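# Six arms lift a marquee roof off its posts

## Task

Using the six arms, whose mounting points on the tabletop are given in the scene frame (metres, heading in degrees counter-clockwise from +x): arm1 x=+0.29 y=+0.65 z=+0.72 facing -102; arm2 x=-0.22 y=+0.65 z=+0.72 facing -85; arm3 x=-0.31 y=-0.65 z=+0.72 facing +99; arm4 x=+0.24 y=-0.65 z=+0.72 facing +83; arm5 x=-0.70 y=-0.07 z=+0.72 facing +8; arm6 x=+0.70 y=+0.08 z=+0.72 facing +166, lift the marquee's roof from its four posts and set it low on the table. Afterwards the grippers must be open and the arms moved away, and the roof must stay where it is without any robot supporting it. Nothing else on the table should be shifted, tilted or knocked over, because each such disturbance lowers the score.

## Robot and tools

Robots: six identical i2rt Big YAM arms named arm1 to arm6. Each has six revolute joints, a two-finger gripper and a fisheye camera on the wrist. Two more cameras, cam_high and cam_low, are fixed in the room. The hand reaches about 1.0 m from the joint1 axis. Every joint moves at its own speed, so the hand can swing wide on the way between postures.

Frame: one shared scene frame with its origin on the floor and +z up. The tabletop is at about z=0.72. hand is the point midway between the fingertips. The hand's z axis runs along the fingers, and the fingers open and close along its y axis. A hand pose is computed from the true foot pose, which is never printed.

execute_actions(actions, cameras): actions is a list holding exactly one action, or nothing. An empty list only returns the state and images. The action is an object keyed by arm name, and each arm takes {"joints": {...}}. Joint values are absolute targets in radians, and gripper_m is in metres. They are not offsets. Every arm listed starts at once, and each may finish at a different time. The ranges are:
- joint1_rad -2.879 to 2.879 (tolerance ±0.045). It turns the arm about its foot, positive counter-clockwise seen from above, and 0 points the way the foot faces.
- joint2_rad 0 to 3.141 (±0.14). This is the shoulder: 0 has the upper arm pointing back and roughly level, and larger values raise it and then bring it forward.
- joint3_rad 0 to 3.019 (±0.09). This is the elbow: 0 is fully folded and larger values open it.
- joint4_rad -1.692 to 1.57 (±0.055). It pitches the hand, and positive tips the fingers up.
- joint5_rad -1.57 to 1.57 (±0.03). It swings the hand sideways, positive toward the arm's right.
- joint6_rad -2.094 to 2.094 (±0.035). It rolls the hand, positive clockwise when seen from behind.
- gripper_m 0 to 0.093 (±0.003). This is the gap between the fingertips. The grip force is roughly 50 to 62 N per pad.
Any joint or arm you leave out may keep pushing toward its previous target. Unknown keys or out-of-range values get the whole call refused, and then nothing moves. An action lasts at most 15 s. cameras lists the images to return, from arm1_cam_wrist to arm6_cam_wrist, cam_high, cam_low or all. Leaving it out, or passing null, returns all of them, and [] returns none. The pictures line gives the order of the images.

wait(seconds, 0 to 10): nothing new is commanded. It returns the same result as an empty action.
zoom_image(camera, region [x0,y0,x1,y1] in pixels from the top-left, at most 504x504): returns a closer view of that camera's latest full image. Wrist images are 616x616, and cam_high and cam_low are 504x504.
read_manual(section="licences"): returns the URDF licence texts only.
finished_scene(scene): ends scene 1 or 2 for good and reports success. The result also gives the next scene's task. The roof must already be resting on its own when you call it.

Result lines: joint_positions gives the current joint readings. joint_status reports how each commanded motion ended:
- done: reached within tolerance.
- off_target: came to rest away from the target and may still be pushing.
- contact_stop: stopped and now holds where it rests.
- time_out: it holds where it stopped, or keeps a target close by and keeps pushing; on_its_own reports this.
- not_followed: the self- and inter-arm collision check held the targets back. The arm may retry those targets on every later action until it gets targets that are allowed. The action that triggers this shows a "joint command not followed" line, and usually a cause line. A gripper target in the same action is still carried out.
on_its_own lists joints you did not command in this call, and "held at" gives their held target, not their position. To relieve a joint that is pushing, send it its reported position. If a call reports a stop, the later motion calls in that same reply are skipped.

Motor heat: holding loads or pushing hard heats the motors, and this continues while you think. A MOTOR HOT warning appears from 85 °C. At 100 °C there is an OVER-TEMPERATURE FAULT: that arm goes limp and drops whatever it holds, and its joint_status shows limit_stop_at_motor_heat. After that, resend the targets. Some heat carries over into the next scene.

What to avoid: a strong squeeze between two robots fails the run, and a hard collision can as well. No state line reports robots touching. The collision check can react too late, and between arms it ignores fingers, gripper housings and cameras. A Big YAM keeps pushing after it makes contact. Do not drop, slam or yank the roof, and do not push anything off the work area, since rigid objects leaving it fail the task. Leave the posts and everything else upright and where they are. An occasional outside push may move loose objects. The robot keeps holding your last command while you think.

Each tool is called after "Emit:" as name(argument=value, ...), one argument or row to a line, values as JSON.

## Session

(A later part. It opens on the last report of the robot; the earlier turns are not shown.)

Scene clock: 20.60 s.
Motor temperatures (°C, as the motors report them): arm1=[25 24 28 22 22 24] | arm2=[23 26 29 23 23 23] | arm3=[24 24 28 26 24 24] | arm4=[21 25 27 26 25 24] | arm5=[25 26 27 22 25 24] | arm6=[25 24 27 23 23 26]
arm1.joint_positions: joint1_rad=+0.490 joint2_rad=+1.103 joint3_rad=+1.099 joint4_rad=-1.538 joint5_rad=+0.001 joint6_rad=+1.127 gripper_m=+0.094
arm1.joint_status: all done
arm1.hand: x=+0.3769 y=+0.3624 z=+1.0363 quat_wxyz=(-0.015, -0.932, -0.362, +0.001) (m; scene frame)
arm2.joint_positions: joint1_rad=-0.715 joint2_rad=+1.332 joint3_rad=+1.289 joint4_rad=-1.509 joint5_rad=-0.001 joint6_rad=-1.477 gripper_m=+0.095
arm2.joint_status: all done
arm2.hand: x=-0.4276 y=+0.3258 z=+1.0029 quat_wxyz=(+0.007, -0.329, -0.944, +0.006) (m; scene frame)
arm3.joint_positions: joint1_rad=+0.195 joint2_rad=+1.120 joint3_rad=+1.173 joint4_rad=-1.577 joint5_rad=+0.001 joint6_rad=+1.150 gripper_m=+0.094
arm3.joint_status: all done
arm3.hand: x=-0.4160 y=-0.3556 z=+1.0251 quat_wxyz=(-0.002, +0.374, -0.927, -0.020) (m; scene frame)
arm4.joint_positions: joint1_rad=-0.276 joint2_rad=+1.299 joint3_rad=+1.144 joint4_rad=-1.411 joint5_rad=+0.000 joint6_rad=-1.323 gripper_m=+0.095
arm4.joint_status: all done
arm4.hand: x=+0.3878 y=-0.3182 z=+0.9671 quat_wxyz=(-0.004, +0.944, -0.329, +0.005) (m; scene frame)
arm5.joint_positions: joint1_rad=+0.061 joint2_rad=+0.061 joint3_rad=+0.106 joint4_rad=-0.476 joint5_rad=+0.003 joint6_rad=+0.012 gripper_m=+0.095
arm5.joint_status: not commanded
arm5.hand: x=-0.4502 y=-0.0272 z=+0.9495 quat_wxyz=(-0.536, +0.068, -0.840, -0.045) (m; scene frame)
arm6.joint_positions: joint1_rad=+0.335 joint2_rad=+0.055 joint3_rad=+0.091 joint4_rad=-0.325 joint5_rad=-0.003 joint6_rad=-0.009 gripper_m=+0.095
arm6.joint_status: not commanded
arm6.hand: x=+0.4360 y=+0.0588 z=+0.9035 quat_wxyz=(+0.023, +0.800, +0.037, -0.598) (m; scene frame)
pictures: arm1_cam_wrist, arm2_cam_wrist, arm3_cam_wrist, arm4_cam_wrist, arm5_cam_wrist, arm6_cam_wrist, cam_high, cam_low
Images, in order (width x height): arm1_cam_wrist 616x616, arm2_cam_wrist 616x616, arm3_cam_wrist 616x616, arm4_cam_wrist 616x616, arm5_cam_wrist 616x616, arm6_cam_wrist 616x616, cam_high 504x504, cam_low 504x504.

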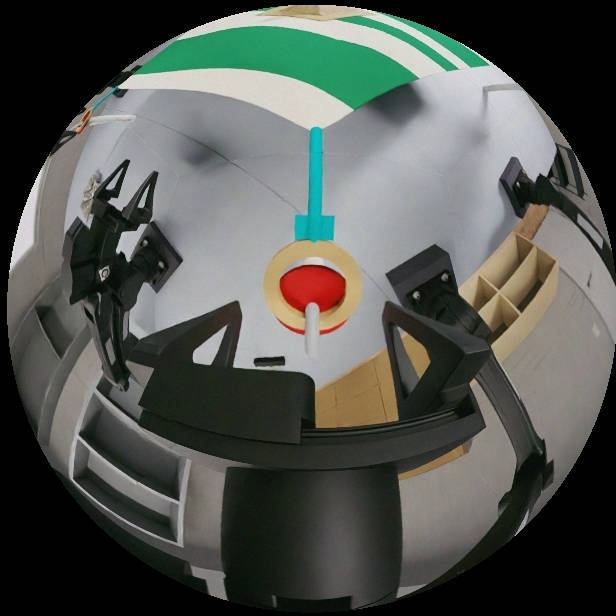

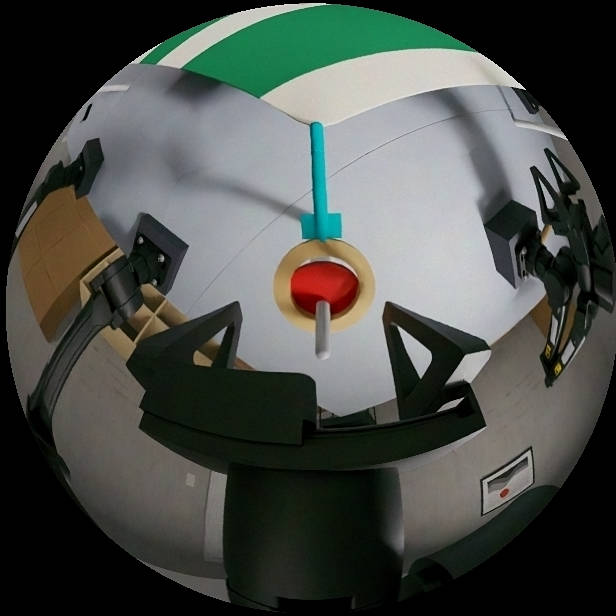

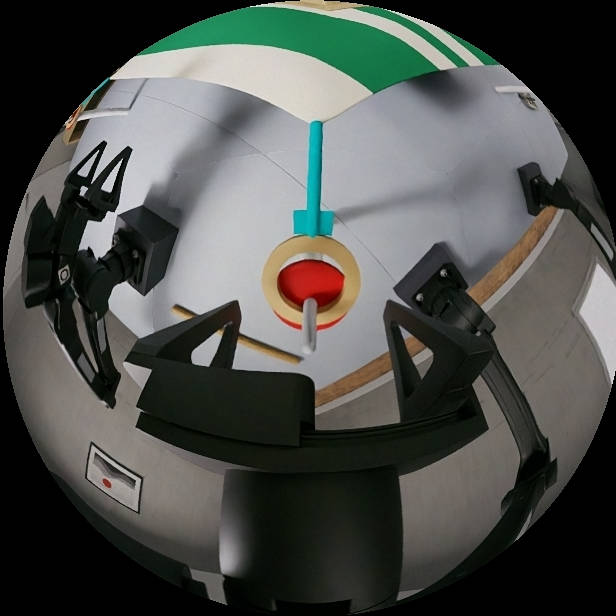

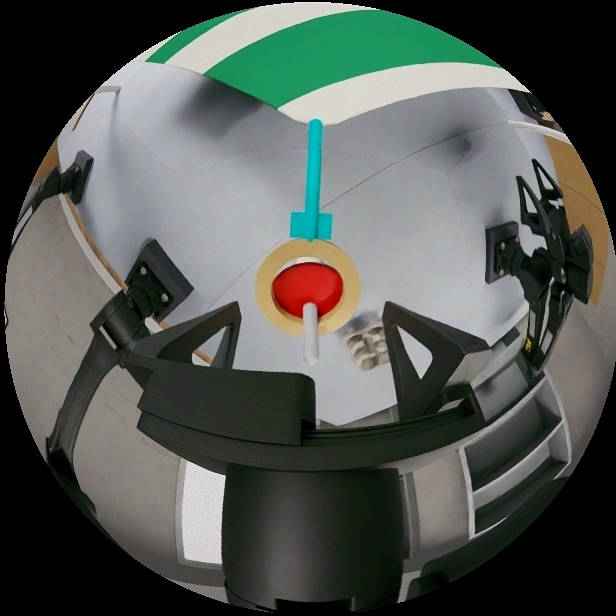

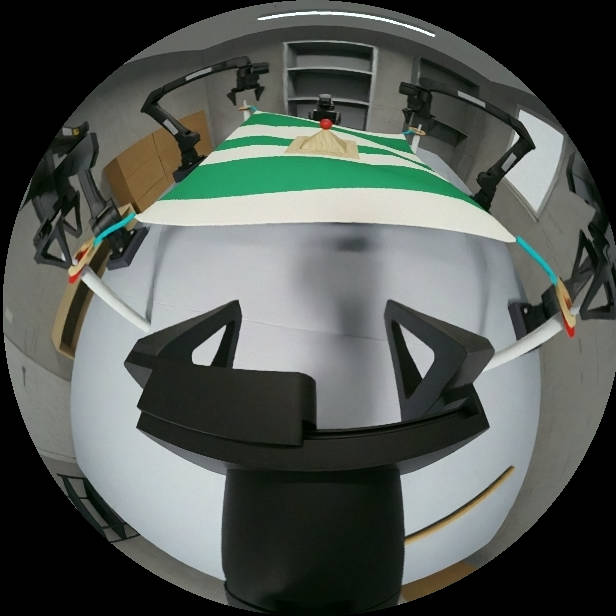

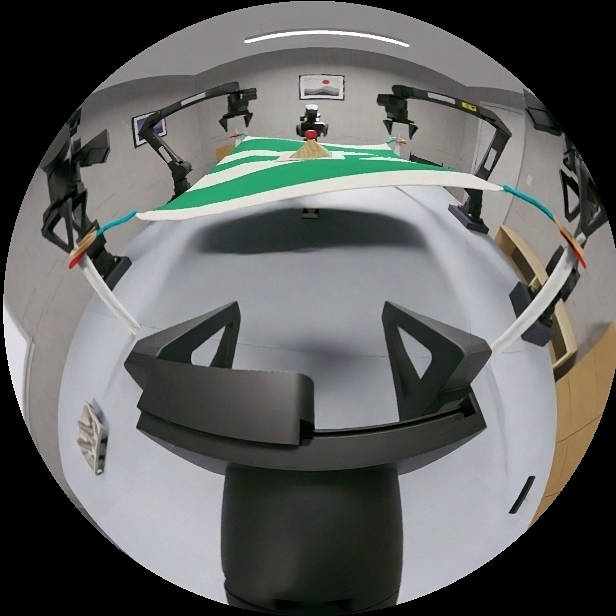

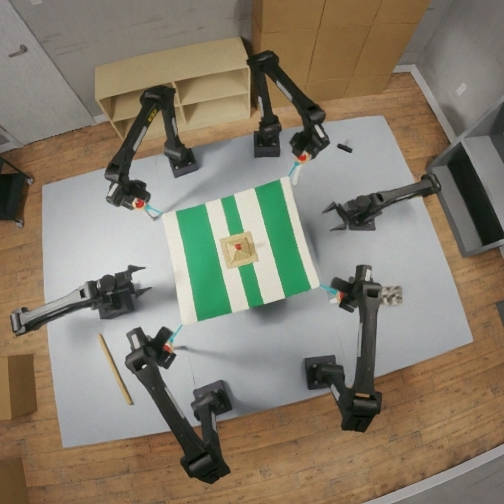

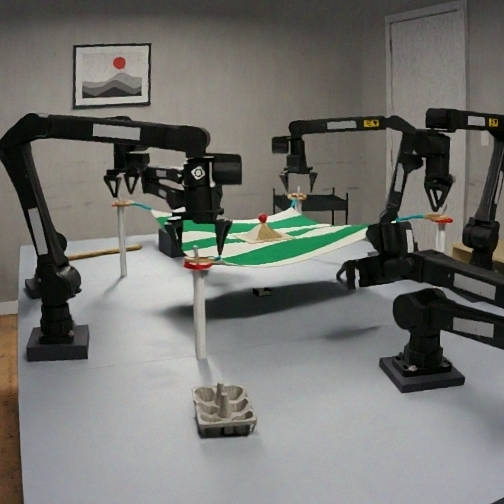

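Emit:
execute_actions(
  actions=[
    {"arm1":{"joints":{"joint1_rad":0.468,"joint3_rad":1.013,"joint4_rad":-1.425}},"arm2":{"joints":{"joint1_rad":-0.691,"joint3_rad":1.219,"joint4_rad":-1.38}},"arm3":{"joints":{"joint1_rad":0.171,"joint3_rad":1.077,"joint4_rad":-1.456}},"arm4":{"joints":{"joint1_rad":-0.247,"joint3_rad":1.082,"joint4_rad":-1.317}}},
  ],
  cameras=["arm1_cam_wrist","arm2_cam_wrist","arm3_cam_wrist","arm4_cam_wrist","cam_low"],
)

Scene clock: 23.40 s.
Motor temperatures (°C, as the motors report them): arm1=[25 24 28 22 22 24] | arm2=[23 26 29 23 23 23] | arm3=[24 24 28 26 24 24] | arm4=[21 25 27 26 25 24] | arm5=[25 26 27 22 25 24] | arm6=[25 24 27 23 23 26]
arm1.joint_positions: joint1_rad=+0.473 joint2_rad=+1.103 joint3_rad=+1.016 joint4_rad=-1.439 joint5_rad=+0.001 joint6_rad=+1.128 gripper_m=+0.094
arm1.joint_status: all done
arm1.hand: x=+0.3728 y=+0.3585 z=+1.0048 quat_wxyz=(-0.023, -0.935, -0.354, +0.002) (m; scene frame)
arm2.joint_positions: joint1_rad=-0.695 joint2_rad=+1.332 joint3_rad=+1.214 joint4_rad=-1.397 joint5_rad=-0.001 joint6_rad=-1.478 gripper_m=+0.095
arm2.joint_status: all done
arm2.hand: x=-0.4249 y=+0.3158 z=+0.9747 quat_wxyz=(+0.011, -0.319, -0.947, +0.024) (m; scene frame)
arm3.joint_positions: joint1_rad=+0.177 joint2_rad=+1.121 joint3_rad=+1.084 joint4_rad=-1.472 joint5_rad=+0.001 joint6_rad=+1.151 gripper_m=+0.094
arm3.joint_status: all done
arm3.hand: x=-0.4121 y=-0.3501 z=+0.9912 quat_wxyz=(-0.002, +0.366, -0.930, -0.028) (m; scene frame)
arm4.joint_positions: joint1_rad=-0.254 joint2_rad=+1.298 joint3_rad=+1.077 joint4_rad=-1.327 joint5_rad=+0.000 joint6_rad=-1.324 gripper_m=+0.095
arm4.joint_status: all done
arm4.hand: x=+0.3804 y=-0.3156 z=+0.9418 quat_wxyz=(-0.013, +0.948, -0.319, +0.006) (m; scene frame)
arm5.joint_positions: joint1_rad=+0.061 joint2_rad=+0.061 joint3_rad=+0.106 joint4_rad=-0.476 joint5_rad=+0.003 joint6_rad=+0.012 gripper_m=+0.095
arm5.joint_status: not commanded
arm5.hand: x=-0.4502 y=-0.0272 z=+0.9495 quat_wxyz=(-0.536, +0.068, -0.840, -0.045) (m; scene frame)
arm6.joint_positions: joint1_rad=+0.335 joint2_rad=+0.055 joint3_rad=+0.091 joint4_rad=-0.325 joint5_rad=-0.003 joint6_rad=-0.009 gripper_m=+0.095
arm6.joint_status: not commanded
arm6.hand: x=+0.4360 y=+0.0588 z=+0.9035 quat_wxyz=(+0.023, +0.800, +0.037, -0.598) (m; scene frame)
pictures: arm1_cam_wrist, arm2_cam_wrist, arm3_cam_wrist, arm4_cam_wrist, cam_low
Images, in order (width x height): arm1_cam_wrist 616x616, arm2_cam_wrist 616x616, arm3_cam_wrist 616x616, arm4_cam_wrist 616x616, cam_low 504x504.

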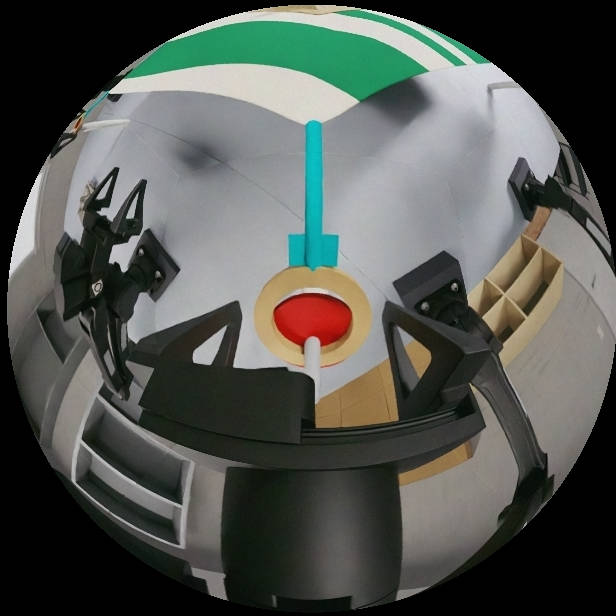

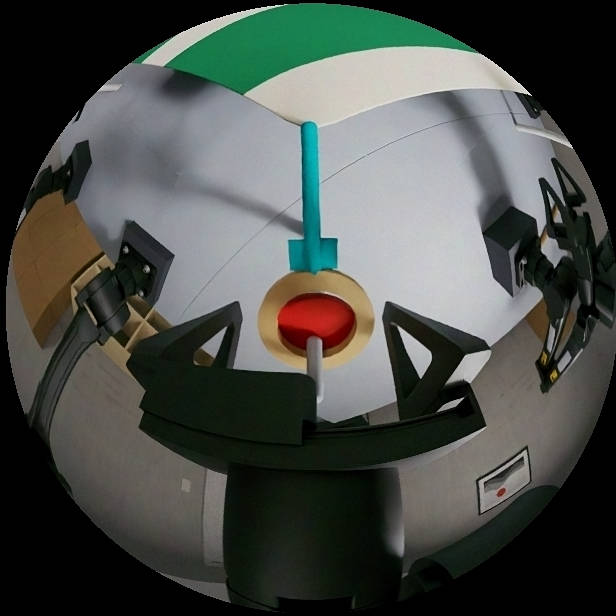

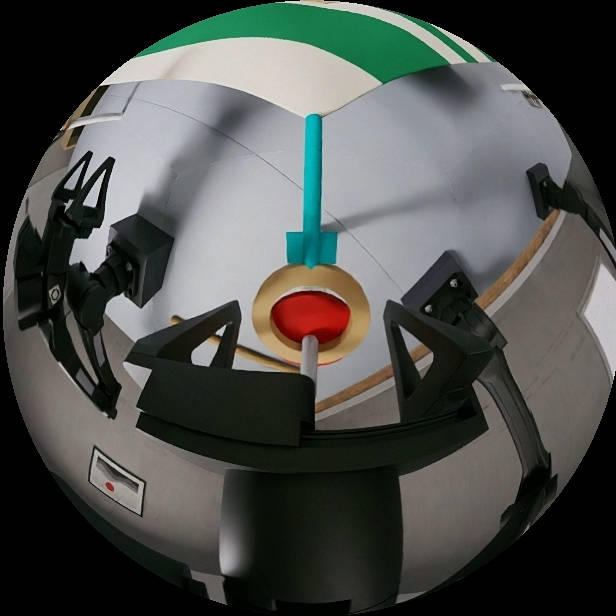

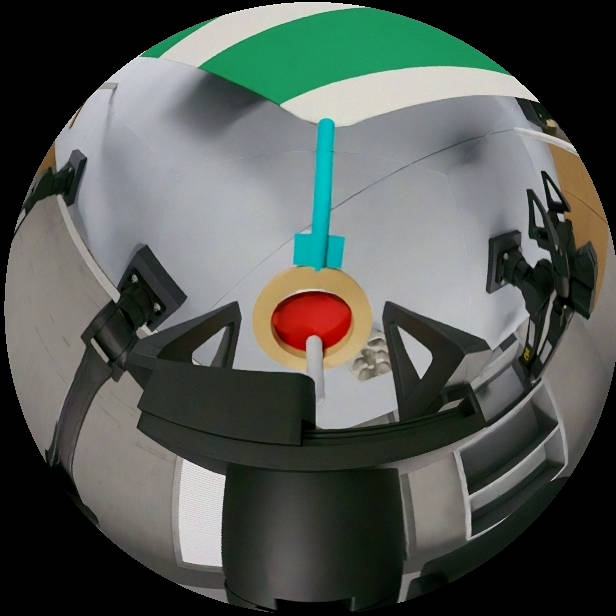

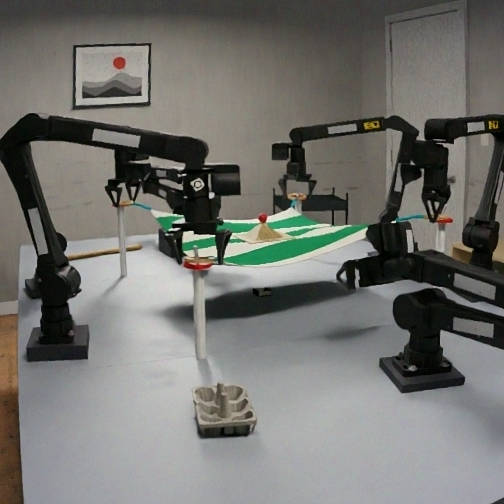

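Emit:
zoom_image(
  camera="cam_low",
  region=[90, 160, 258, 290],
)

Emit:
zoom_image(
  camera="cam_low",
  region=[390, 160, 490, 240],
)

Emit:
zoom_image(
  camera="cam_low",
  region=[260, 150, 340, 220],
)

Region (90, 160, 258, 290) of cam_low's 504x504 image, scaled by 3.000, with more detail than that image has; it fills the top 390 rows of this view, and the rest is white.

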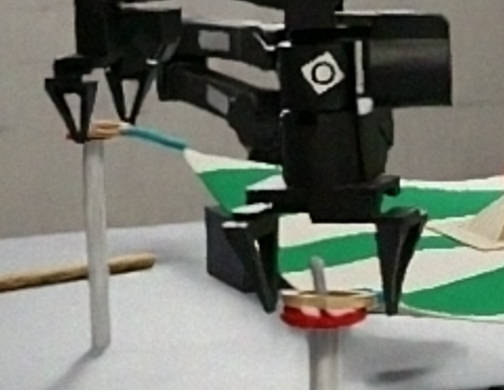

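Region (390, 160, 490, 240) of cam_low's 504x504 image, scaled by 5.040, with more detail than that image has; it fills the top 403 rows of this view, and the rest is white.

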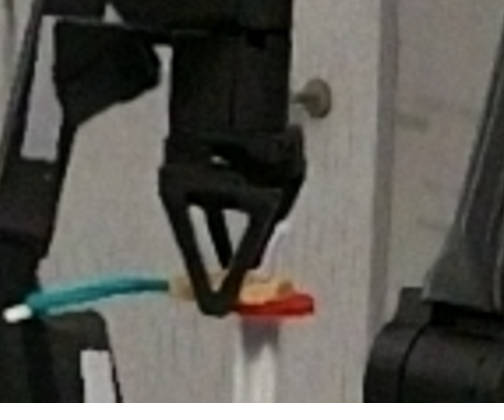

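Region (260, 150, 340, 220) of cam_low's 504x504 image, scaled by 6.300, with more detail than that image has; it fills the top 441 rows of this view, and the rest is white.

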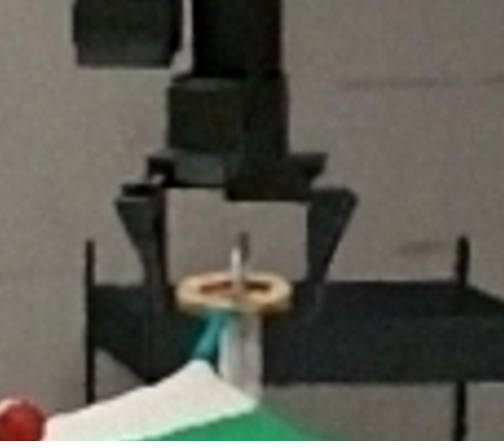

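Emit:
execute_actions(
  actions=[
    {"arm1":{"joints":{"gripper_m":0.058}},"arm2":{"joints":{"gripper_m":0.058}},"arm3":{"joints":{"gripper_m":0.058}},"arm4":{"joints":{"gripper_m":0.058}}},
  ],
  cameras=["arm1_cam_wrist","arm2_cam_wrist","arm3_cam_wrist","arm4_cam_wrist"],
)

Scene clock: 24.43 s.
Motor temperatures (°C, as the motors report them): arm1=[25 24 28 22 22 24] | arm2=[23 26 29 23 23 23] | arm3=[24 24 28 26 24 24] | arm4=[21 25 27 26 25 24] | arm5=[25 26 27 22 25 24] | arm6=[25 24 27 23 23 26]
arm1.joint_positions: joint1_rad=+0.473 joint2_rad=+1.103 joint3_rad=+1.016 joint4_rad=-1.439 joint5_rad=+0.001 joint6_rad=+1.128 gripper_m=+0.067
arm1.joint_status: gripper_m off_target (ended at +0.067, target +0.058)
arm1.hand: x=+0.3728 y=+0.3585 z=+1.0048 quat_wxyz=(-0.023, -0.935, -0.354, +0.002) (m; scene frame)
arm2.joint_positions: joint1_rad=-0.695 joint2_rad=+1.332 joint3_rad=+1.214 joint4_rad=-1.396 joint5_rad=-0.001 joint6_rad=-1.478 gripper_m=+0.067
arm2.joint_status: gripper_m off_target (ended at +0.067, target +0.058)
arm2.hand: x=-0.4250 y=+0.3157 z=+0.9747 quat_wxyz=(+0.011, -0.318, -0.948, +0.025) (m; scene frame)
arm3.joint_positions: joint1_rad=+0.177 joint2_rad=+1.121 joint3_rad=+1.084 joint4_rad=-1.472 joint5_rad=+0.001 joint6_rad=+1.151 gripper_m=+0.068
arm3.joint_status: gripper_m off_target (ended at +0.068, target +0.058)
arm3.hand: x=-0.4122 y=-0.3499 z=+0.9912 quat_wxyz=(-0.002, +0.366, -0.930, -0.028) (m; scene frame)
arm4.joint_positions: joint1_rad=-0.254 joint2_rad=+1.298 joint3_rad=+1.077 joint4_rad=-1.327 joint5_rad=+0.000 joint6_rad=-1.324 gripper_m=+0.068
arm4.joint_status: gripper_m off_target (ended at +0.068, target +0.058)
arm4.hand: x=+0.3804 y=-0.3156 z=+0.9418 quat_wxyz=(-0.013, +0.948, -0.318, +0.006) (m; scene frame)
arm5.joint_positions: joint1_rad=+0.061 joint2_rad=+0.061 joint3_rad=+0.106 joint4_rad=-0.476 joint5_rad=+0.003 joint6_rad=+0.012 gripper_m=+0.095
arm5.joint_status: not commanded
arm5.hand: x=-0.4502 y=-0.0272 z=+0.9495 quat_wxyz=(-0.536, +0.068, -0.840, -0.045) (m; scene frame)
arm6.joint_positions: joint1_rad=+0.335 joint2_rad=+0.055 joint3_rad=+0.091 joint4_rad=-0.325 joint5_rad=-0.003 joint6_rad=-0.009 gripper_m=+0.095
arm6.joint_status: not commanded
arm6.hand: x=+0.4360 y=+0.0588 z=+0.9035 quat_wxyz=(+0.023, +0.800, +0.037, -0.598) (m; scene frame)
pictures: arm1_cam_wrist, arm2_cam_wrist, arm3_cam_wrist, arm4_cam_wrist
Images, in order (width x height): arm1_cam_wrist 616x616, arm2_cam_wrist 616x616, arm3_cam_wrist 616x616, arm4_cam_wrist 616x616.

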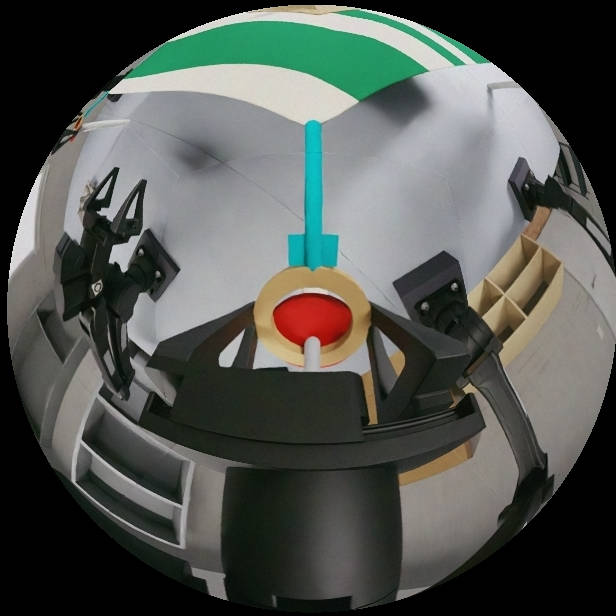

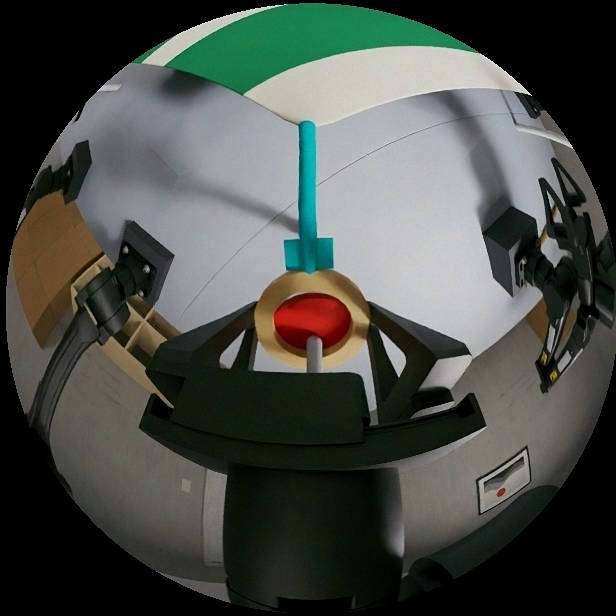

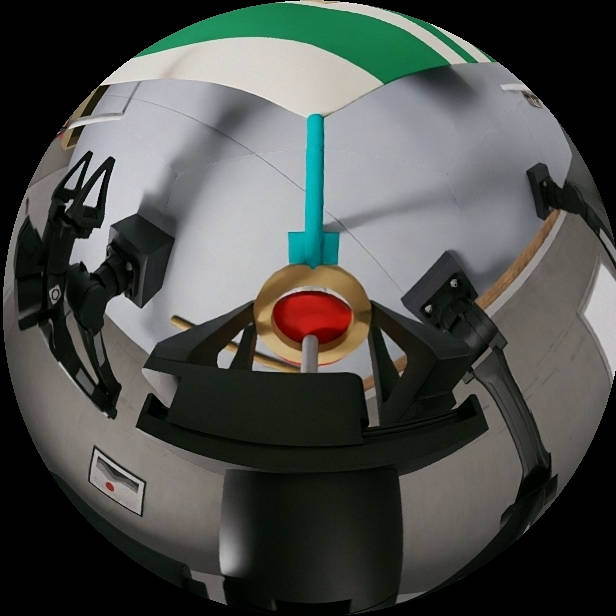

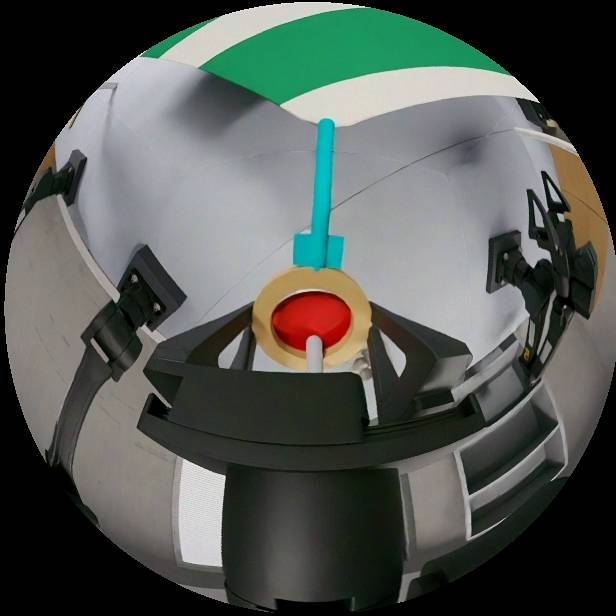

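Emit:
execute_actions(
  actions=[
    {"arm1":{"joints":{"joint1_rad":0.52,"joint3_rad":1.1,"joint4_rad":-1.546}},"arm2":{"joints":{"joint1_rad":-0.735,"joint3_rad":1.297,"joint4_rad":-1.489}},"arm3":{"joints":{"joint1_rad":0.223,"joint3_rad":1.169,"joint4_rad":-1.574}},"arm4":{"joints":{"joint1_rad":-0.297,"joint3_rad":1.161,"joint4_rad":-1.435}}},
  ],
  cameras=["arm1_cam_wrist","arm2_cam_wrist","arm3_cam_wrist","arm4_cam_wrist","cam_low"],
)

Scene clock: 25.97 s.
Motor temperatures (°C, as the motors report them): arm1=[25 24 28 22 22 24] | arm2=[23 26 29 23 23 23] | arm3=[24 24 28 26 24 24] | arm4=[21 25 27 26 25 24] | arm5=[25 26 27 22 25 24] | arm6=[25 24 27 23 23 26]
arm1.joint_positions: joint1_rad=+0.506 joint2_rad=+1.103 joint3_rad=+1.056 joint4_rad=-1.525 joint5_rad=+0.010 joint6_rad=+1.129 gripper_m=+0.067
arm1.joint_status: all done
arm1.hand: x=+0.3775 y=+0.3708 z=+1.0196 quat_wxyz=(+0.000, -0.930, -0.368, +0.004) (m; scene frame)
arm2.joint_positions: joint1_rad=-0.729 joint2_rad=+1.333 joint3_rad=+1.255 joint4_rad=-1.472 joint5_rad=-0.004 joint6_rad=-1.481 gripper_m=+0.067
arm2.joint_status: all done
arm2.hand: x=-0.4319 y=+0.3283 z=+0.9899 quat_wxyz=(+0.006, -0.334, -0.943, +0.008) (m; scene frame)
arm3.joint_positions: joint1_rad=+0.205 joint2_rad=+1.125 joint3_rad=+1.115 joint4_rad=-1.551 joint5_rad=+0.011 joint6_rad=+1.156 gripper_m=+0.068
arm3.joint_status: all done
arm3.hand: x=-0.4148 y=-0.3628 z=+1.0013 quat_wxyz=(-0.006, +0.376, -0.926, -0.001) (m; scene frame)
arm4.joint_positions: joint1_rad=-0.290 joint2_rad=+1.298 joint3_rad=+1.123 joint4_rad=-1.425 joint5_rad=-0.004 joint6_rad=-1.326 gripper_m=+0.068
arm4.joint_status: all done
arm4.hand: x=+0.3878 y=-0.3290 z=+0.9595 quat_wxyz=(+0.012, +0.942, -0.335, +0.002) (m; scene frame)
arm5.joint_positions: joint1_rad=+0.061 joint2_rad=+0.061 joint3_rad=+0.106 joint4_rad=-0.476 joint5_rad=+0.003 joint6_rad=+0.012 gripper_m=+0.095
arm5.joint_status: not commanded
arm5.hand: x=-0.4502 y=-0.0272 z=+0.9495 quat_wxyz=(-0.536, +0.068, -0.840, -0.045) (m; scene frame)
arm6.joint_positions: joint1_rad=+0.335 joint2_rad=+0.055 joint3_rad=+0.091 joint4_rad=-0.325 joint5_rad=-0.003 joint6_rad=-0.009 gripper_m=+0.095
arm6.joint_status: not commanded
arm6.hand: x=+0.4360 y=+0.0588 z=+0.9035 quat_wxyz=(+0.023, +0.800, +0.037, -0.598) (m; scene frame)
pictures: arm1_cam_wrist, arm2_cam_wrist, arm3_cam_wrist, arm4_cam_wrist, cam_low
Images, in order (width x height): arm1_cam_wrist 616x616, arm2_cam_wrist 616x616, arm3_cam_wrist 616x616, arm4_cam_wrist 616x616, cam_low 504x504.

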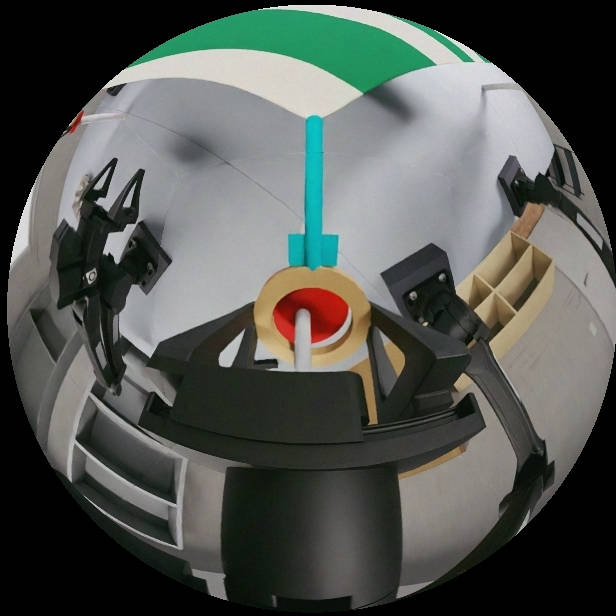

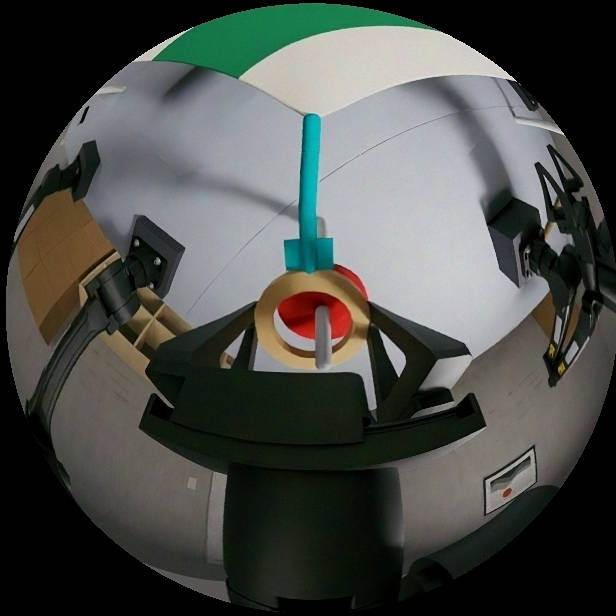

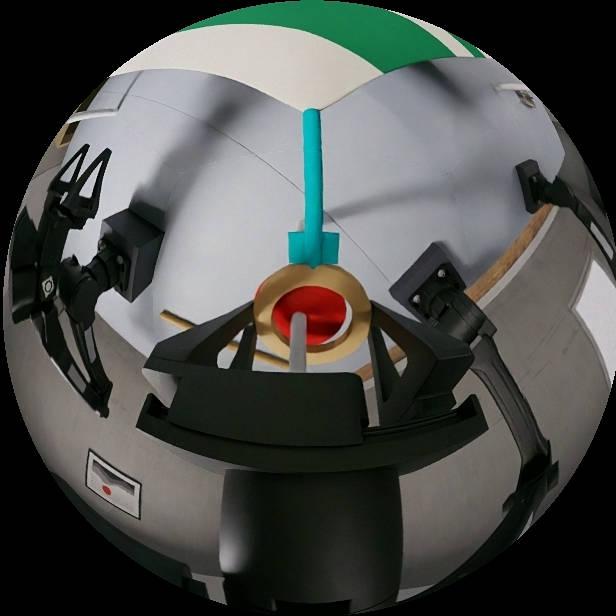

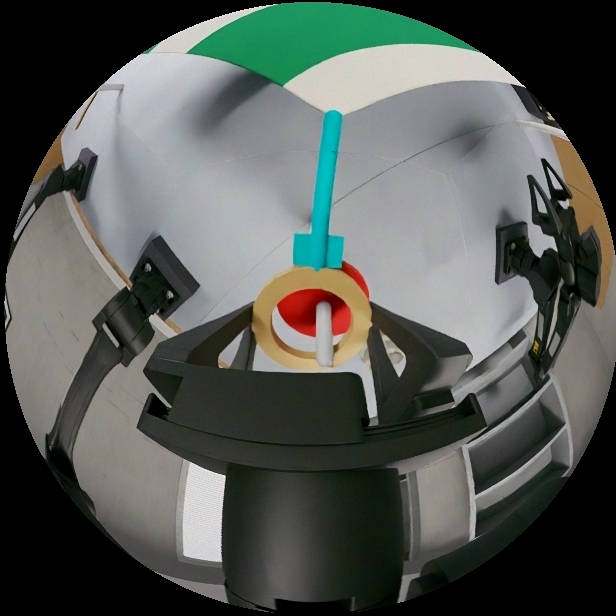

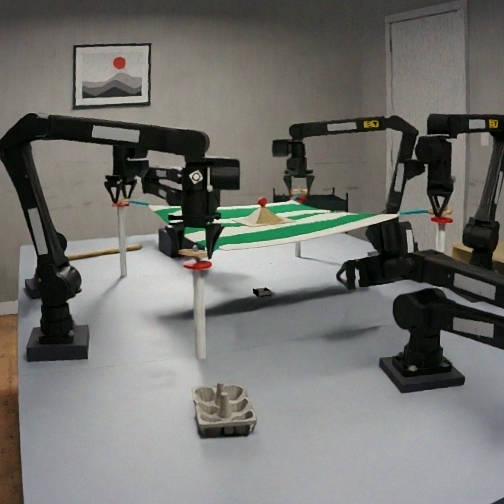

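Emit:
execute_actions(
  actions=[
    {"arm1":{"joints":{"joint1_rad":0.543,"joint3_rad":1.212,"joint4_rad":-1.64}},"arm2":{"joints":{"joint1_rad":-0.746,"joint3_rad":1.407,"joint4_rad":-1.58}},"arm3":{"joints":{"joint1_rad":0.25,"joint3_rad":1.292,"joint4_rad":-1.664}},"arm4":{"joints":{"joint1_rad":-0.306,"joint3_rad":1.268,"joint4_rad":-1.54}}},
  ],
  cameras=["arm1_cam_wrist","arm2_cam_wrist","arm3_cam_wrist","arm4_cam_wrist","cam_low"],
)

Scene clock: 27.53 s.
Motor temperatures (°C, as the motors report them): arm1=[25 24 28 22 22 24] | arm2=[23 26 29 23 23 23] | arm3=[24 24 28 26 24 24] | arm4=[21 25 27 26 25 24] | arm5=[25 26 27 22 25 24] | arm6=[25 24 27 23 23 26]
arm1.joint_positions: joint1_rad=+0.522 joint2_rad=+1.103 joint3_rad=+1.178 joint4_rad=-1.620 joint5_rad=+0.012 joint6_rad=+1.129 gripper_m=+0.067
arm1.joint_status: all done
arm1.hand: x=+0.3836 y=+0.3666 z=+1.0661 quat_wxyz=(-0.013, -0.927, -0.375, +0.006) (m; scene frame)
arm2.joint_positions: joint1_rad=-0.735 joint2_rad=+1.333 joint3_rad=+1.374 joint4_rad=-1.564 joint5_rad=-0.004 joint6_rad=-1.481 gripper_m=+0.067
arm2.joint_status: all done
arm2.hand: x=-0.4375 y=+0.3229 z=+1.0356 quat_wxyz=(+0.009, -0.336, -0.942, +0.021) (m; scene frame)
arm3.joint_positions: joint1_rad=+0.229 joint2_rad=+1.126 joint3_rad=+1.250 joint4_rad=-1.643 joint5_rad=+0.012 joint6_rad=+1.156 gripper_m=+0.068
arm3.joint_status: all done
arm3.hand: x=-0.4248 y=-0.3578 z=+1.0528 quat_wxyz=(-0.007, +0.388, -0.922, -0.022) (m; scene frame)
arm4.joint_positions: joint1_rad=-0.293 joint2_rad=+1.298 joint3_rad=+1.237 joint4_rad=-1.531 joint5_rad=-0.004 joint6_rad=-1.326 gripper_m=+0.068
arm4.joint_status: all done
arm4.hand: x=+0.3913 y=-0.3233 z=+1.0024 quat_wxyz=(+0.009, +0.942, -0.336, +0.002) (m; scene frame)
arm5.joint_positions: joint1_rad=+0.061 joint2_rad=+0.061 joint3_rad=+0.106 joint4_rad=-0.476 joint5_rad=+0.003 joint6_rad=+0.012 gripper_m=+0.095
arm5.joint_status: not commanded
arm5.hand: x=-0.4502 y=-0.0272 z=+0.9495 quat_wxyz=(-0.536, +0.068, -0.840, -0.045) (m; scene frame)
arm6.joint_positions: joint1_rad=+0.335 joint2_rad=+0.055 joint3_rad=+0.091 joint4_rad=-0.325 joint5_rad=-0.003 joint6_rad=-0.009 gripper_m=+0.095
arm6.joint_status: not commanded
arm6.hand: x=+0.4360 y=+0.0588 z=+0.9035 quat_wxyz=(+0.023, +0.800, +0.037, -0.598) (m; scene frame)
pictures: arm1_cam_wrist, arm2_cam_wrist, arm3_cam_wrist, arm4_cam_wrist, cam_low
Images, in order (width x height): arm1_cam_wrist 616x616, arm2_cam_wrist 616x616, arm3_cam_wrist 616x616, arm4_cam_wrist 616x616, cam_low 504x504.

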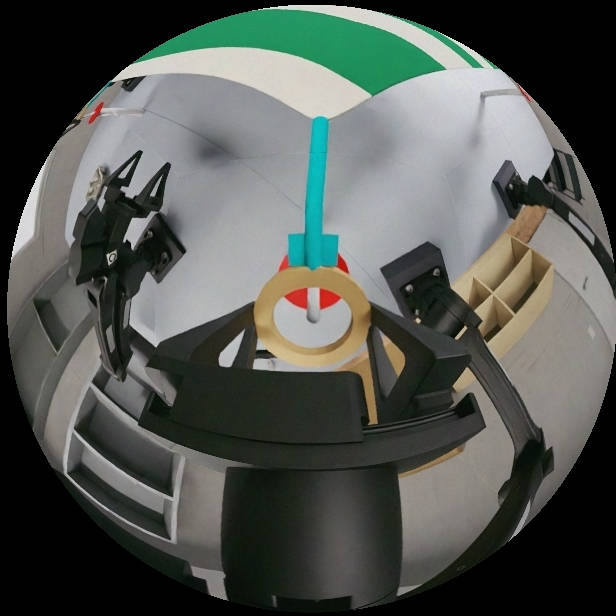

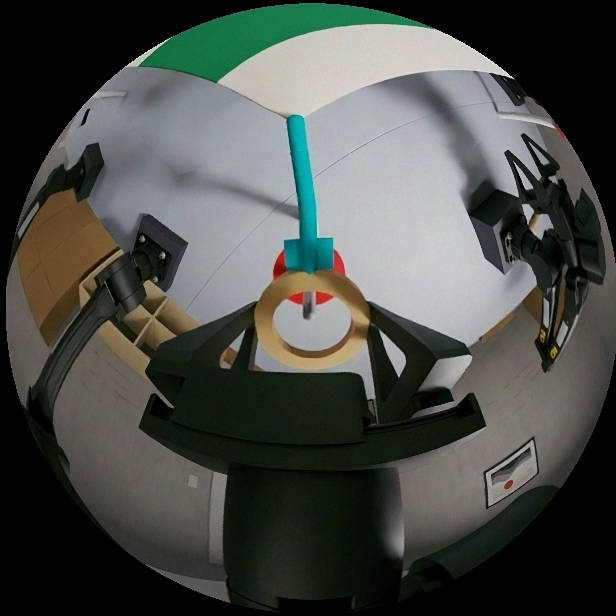

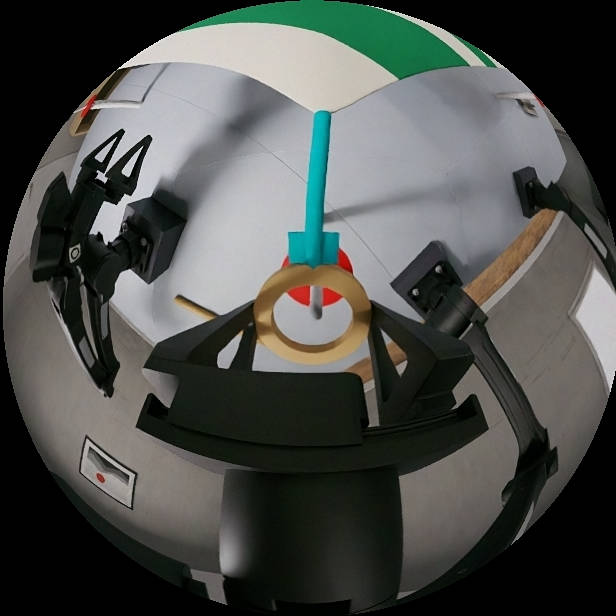

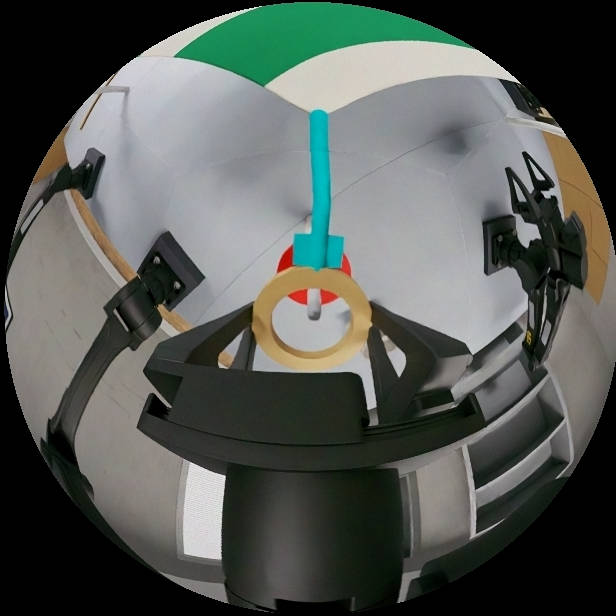

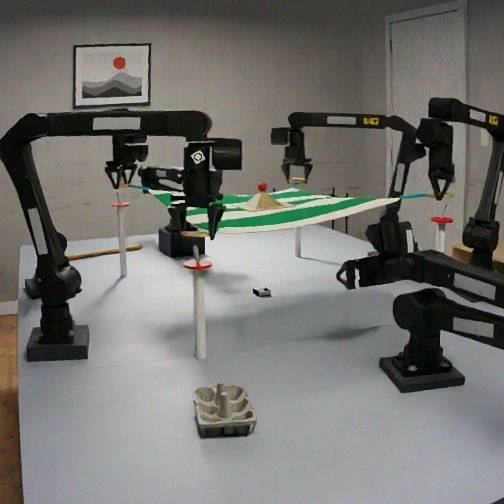

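Emit:
zoom_image(
  camera="cam_low",
  region=[90, 160, 330, 310],
)

Emit:
zoom_image(
  camera="cam_low",
  region=[235, 275, 290, 310],
)

Region (90, 160, 330, 310) of cam_low's 504x504 image, scaled by 2.100, with more detail than that image has; it fills the top 315 rows of this view, and the rest is white.

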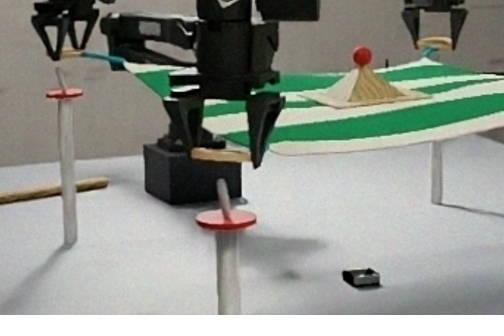

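Region (235, 275, 290, 310) of cam_low's 504x504 image, scaled by 9.164, with more detail than that image has; it fills the top 321 rows of this view, and the rest is white.

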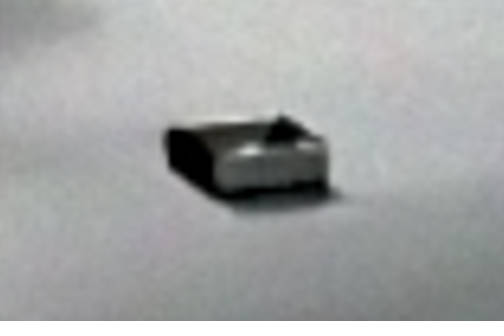

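Emit:
execute_actions(
  actions=[
    {"arm1":{"joints":{"joint1_rad":-0.024,"joint6_rad":0.39}},"arm2":{"joints":{"joint1_rad":-0.323,"joint2_rad":1.195,"joint3_rad":1.345,"joint4_rad":-1.675,"joint6_rad":-0.864}},"arm3":{"joints":{"joint1_rad":-0.298,"joint6_rad":0.46}},"arm4":{"joints":{"joint1_rad":0.166,"joint2_rad":1.195,"joint3_rad":1.3,"joint4_rad":-1.665,"joint6_rad":-0.654}}},
  ],
  cameras=["arm5_cam_wrist","arm6_cam_wrist","cam_high","cam_low"],
)

Scene clock: 32.83 s.
Motor temperatures (°C, as the motors report them): arm1=[25 24 29 22 22 24] | arm2=[23 26 30 23 23 23] | arm3=[24 24 29 26 24 24] | arm4=[21 25 28 26 25 24] | arm5=[25 26 27 22 25 24] | arm6=[25 24 27 23 23 26]
arm1.joint_positions: joint1_rad=-0.025 joint2_rad=+1.103 joint3_rad=+1.178 joint4_rad=-1.625 joint5_rad=+0.003 joint6_rad=+0.400 gripper_m=+0.067
arm1.joint_status: all done
arm1.hand: x=+0.2241 y=+0.3600 z=+1.0658 quat_wxyz=(-0.008, -0.889, -0.458, +0.007) (m; scene frame)
arm2.joint_positions: joint1_rad=-0.321 joint2_rad=+1.184 joint3_rad=+1.339 joint4_rad=-1.660 joint5_rad=-0.001 joint6_rad=-0.875 gripper_m=+0.067
arm2.joint_status: all done
arm2.hand: x=-0.2785 y=+0.3173 z=+1.0699 quat_wxyz=(-0.003, -0.425, -0.905, +0.029) (m; scene frame)
arm3.joint_positions: joint1_rad=-0.298 joint2_rad=+1.126 joint3_rad=+1.250 joint4_rad=-1.645 joint5_rad=+0.003 joint6_rad=+0.475 gripper_m=+0.068
arm3.joint_status: all done
arm3.hand: x=-0.2648 y=-0.3404 z=+1.0532 quat_wxyz=(-0.016, +0.457, -0.889, -0.016) (m; scene frame)
arm4.joint_positions: joint1_rad=+0.164 joint2_rad=+1.193 joint3_rad=+1.266 joint4_rad=-1.656 joint5_rad=-0.001 joint6_rad=-0.667 gripper_m=+0.068
arm4.joint_status: all done
arm4.hand: x=+0.2321 y=-0.3268 z=+1.0461 quat_wxyz=(+0.003, +0.903, -0.430, +0.007) (m; scene frame)
arm5.joint_positions: joint1_rad=+0.061 joint2_rad=+0.061 joint3_rad=+0.106 joint4_rad=-0.476 joint5_rad=+0.003 joint6_rad=+0.012 gripper_m=+0.095
arm5.joint_status: not commanded
arm5.hand: x=-0.4502 y=-0.0272 z=+0.9495 quat_wxyz=(-0.536, +0.068, -0.840, -0.045) (m; scene frame)
arm6.joint_positions: joint1_rad=+0.335 joint2_rad=+0.055 joint3_rad=+0.091 joint4_rad=-0.325 joint5_rad=-0.003 joint6_rad=-0.009 gripper_m=+0.095
arm6.joint_status: not commanded
arm6.hand: x=+0.4360 y=+0.0588 z=+0.9035 quat_wxyz=(+0.023, +0.800, +0.037, -0.598) (m; scene frame)
pictures: arm5_cam_wrist, arm6_cam_wrist, cam_high, cam_low
Images, in order (width x height): arm5_cam_wrist 616x616, arm6_cam_wrist 616x616, cam_high 504x504, cam_low 504x504.

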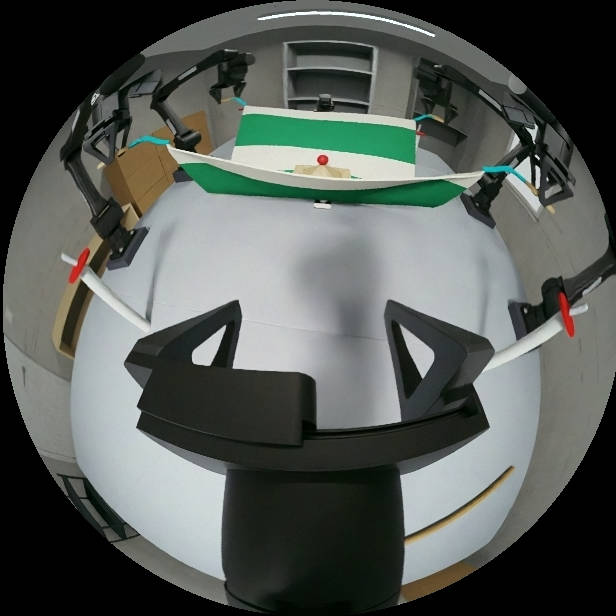

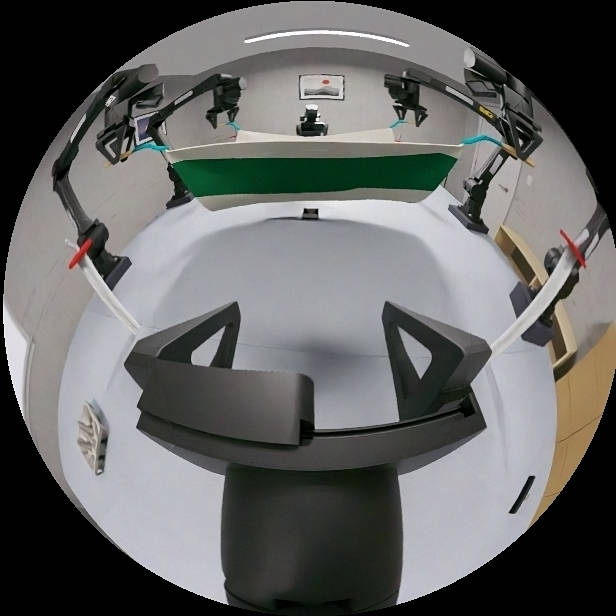

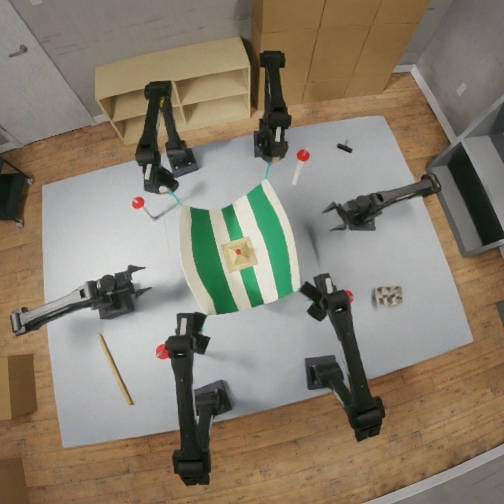

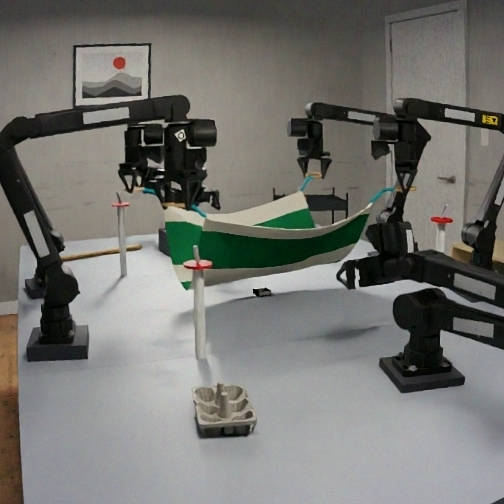

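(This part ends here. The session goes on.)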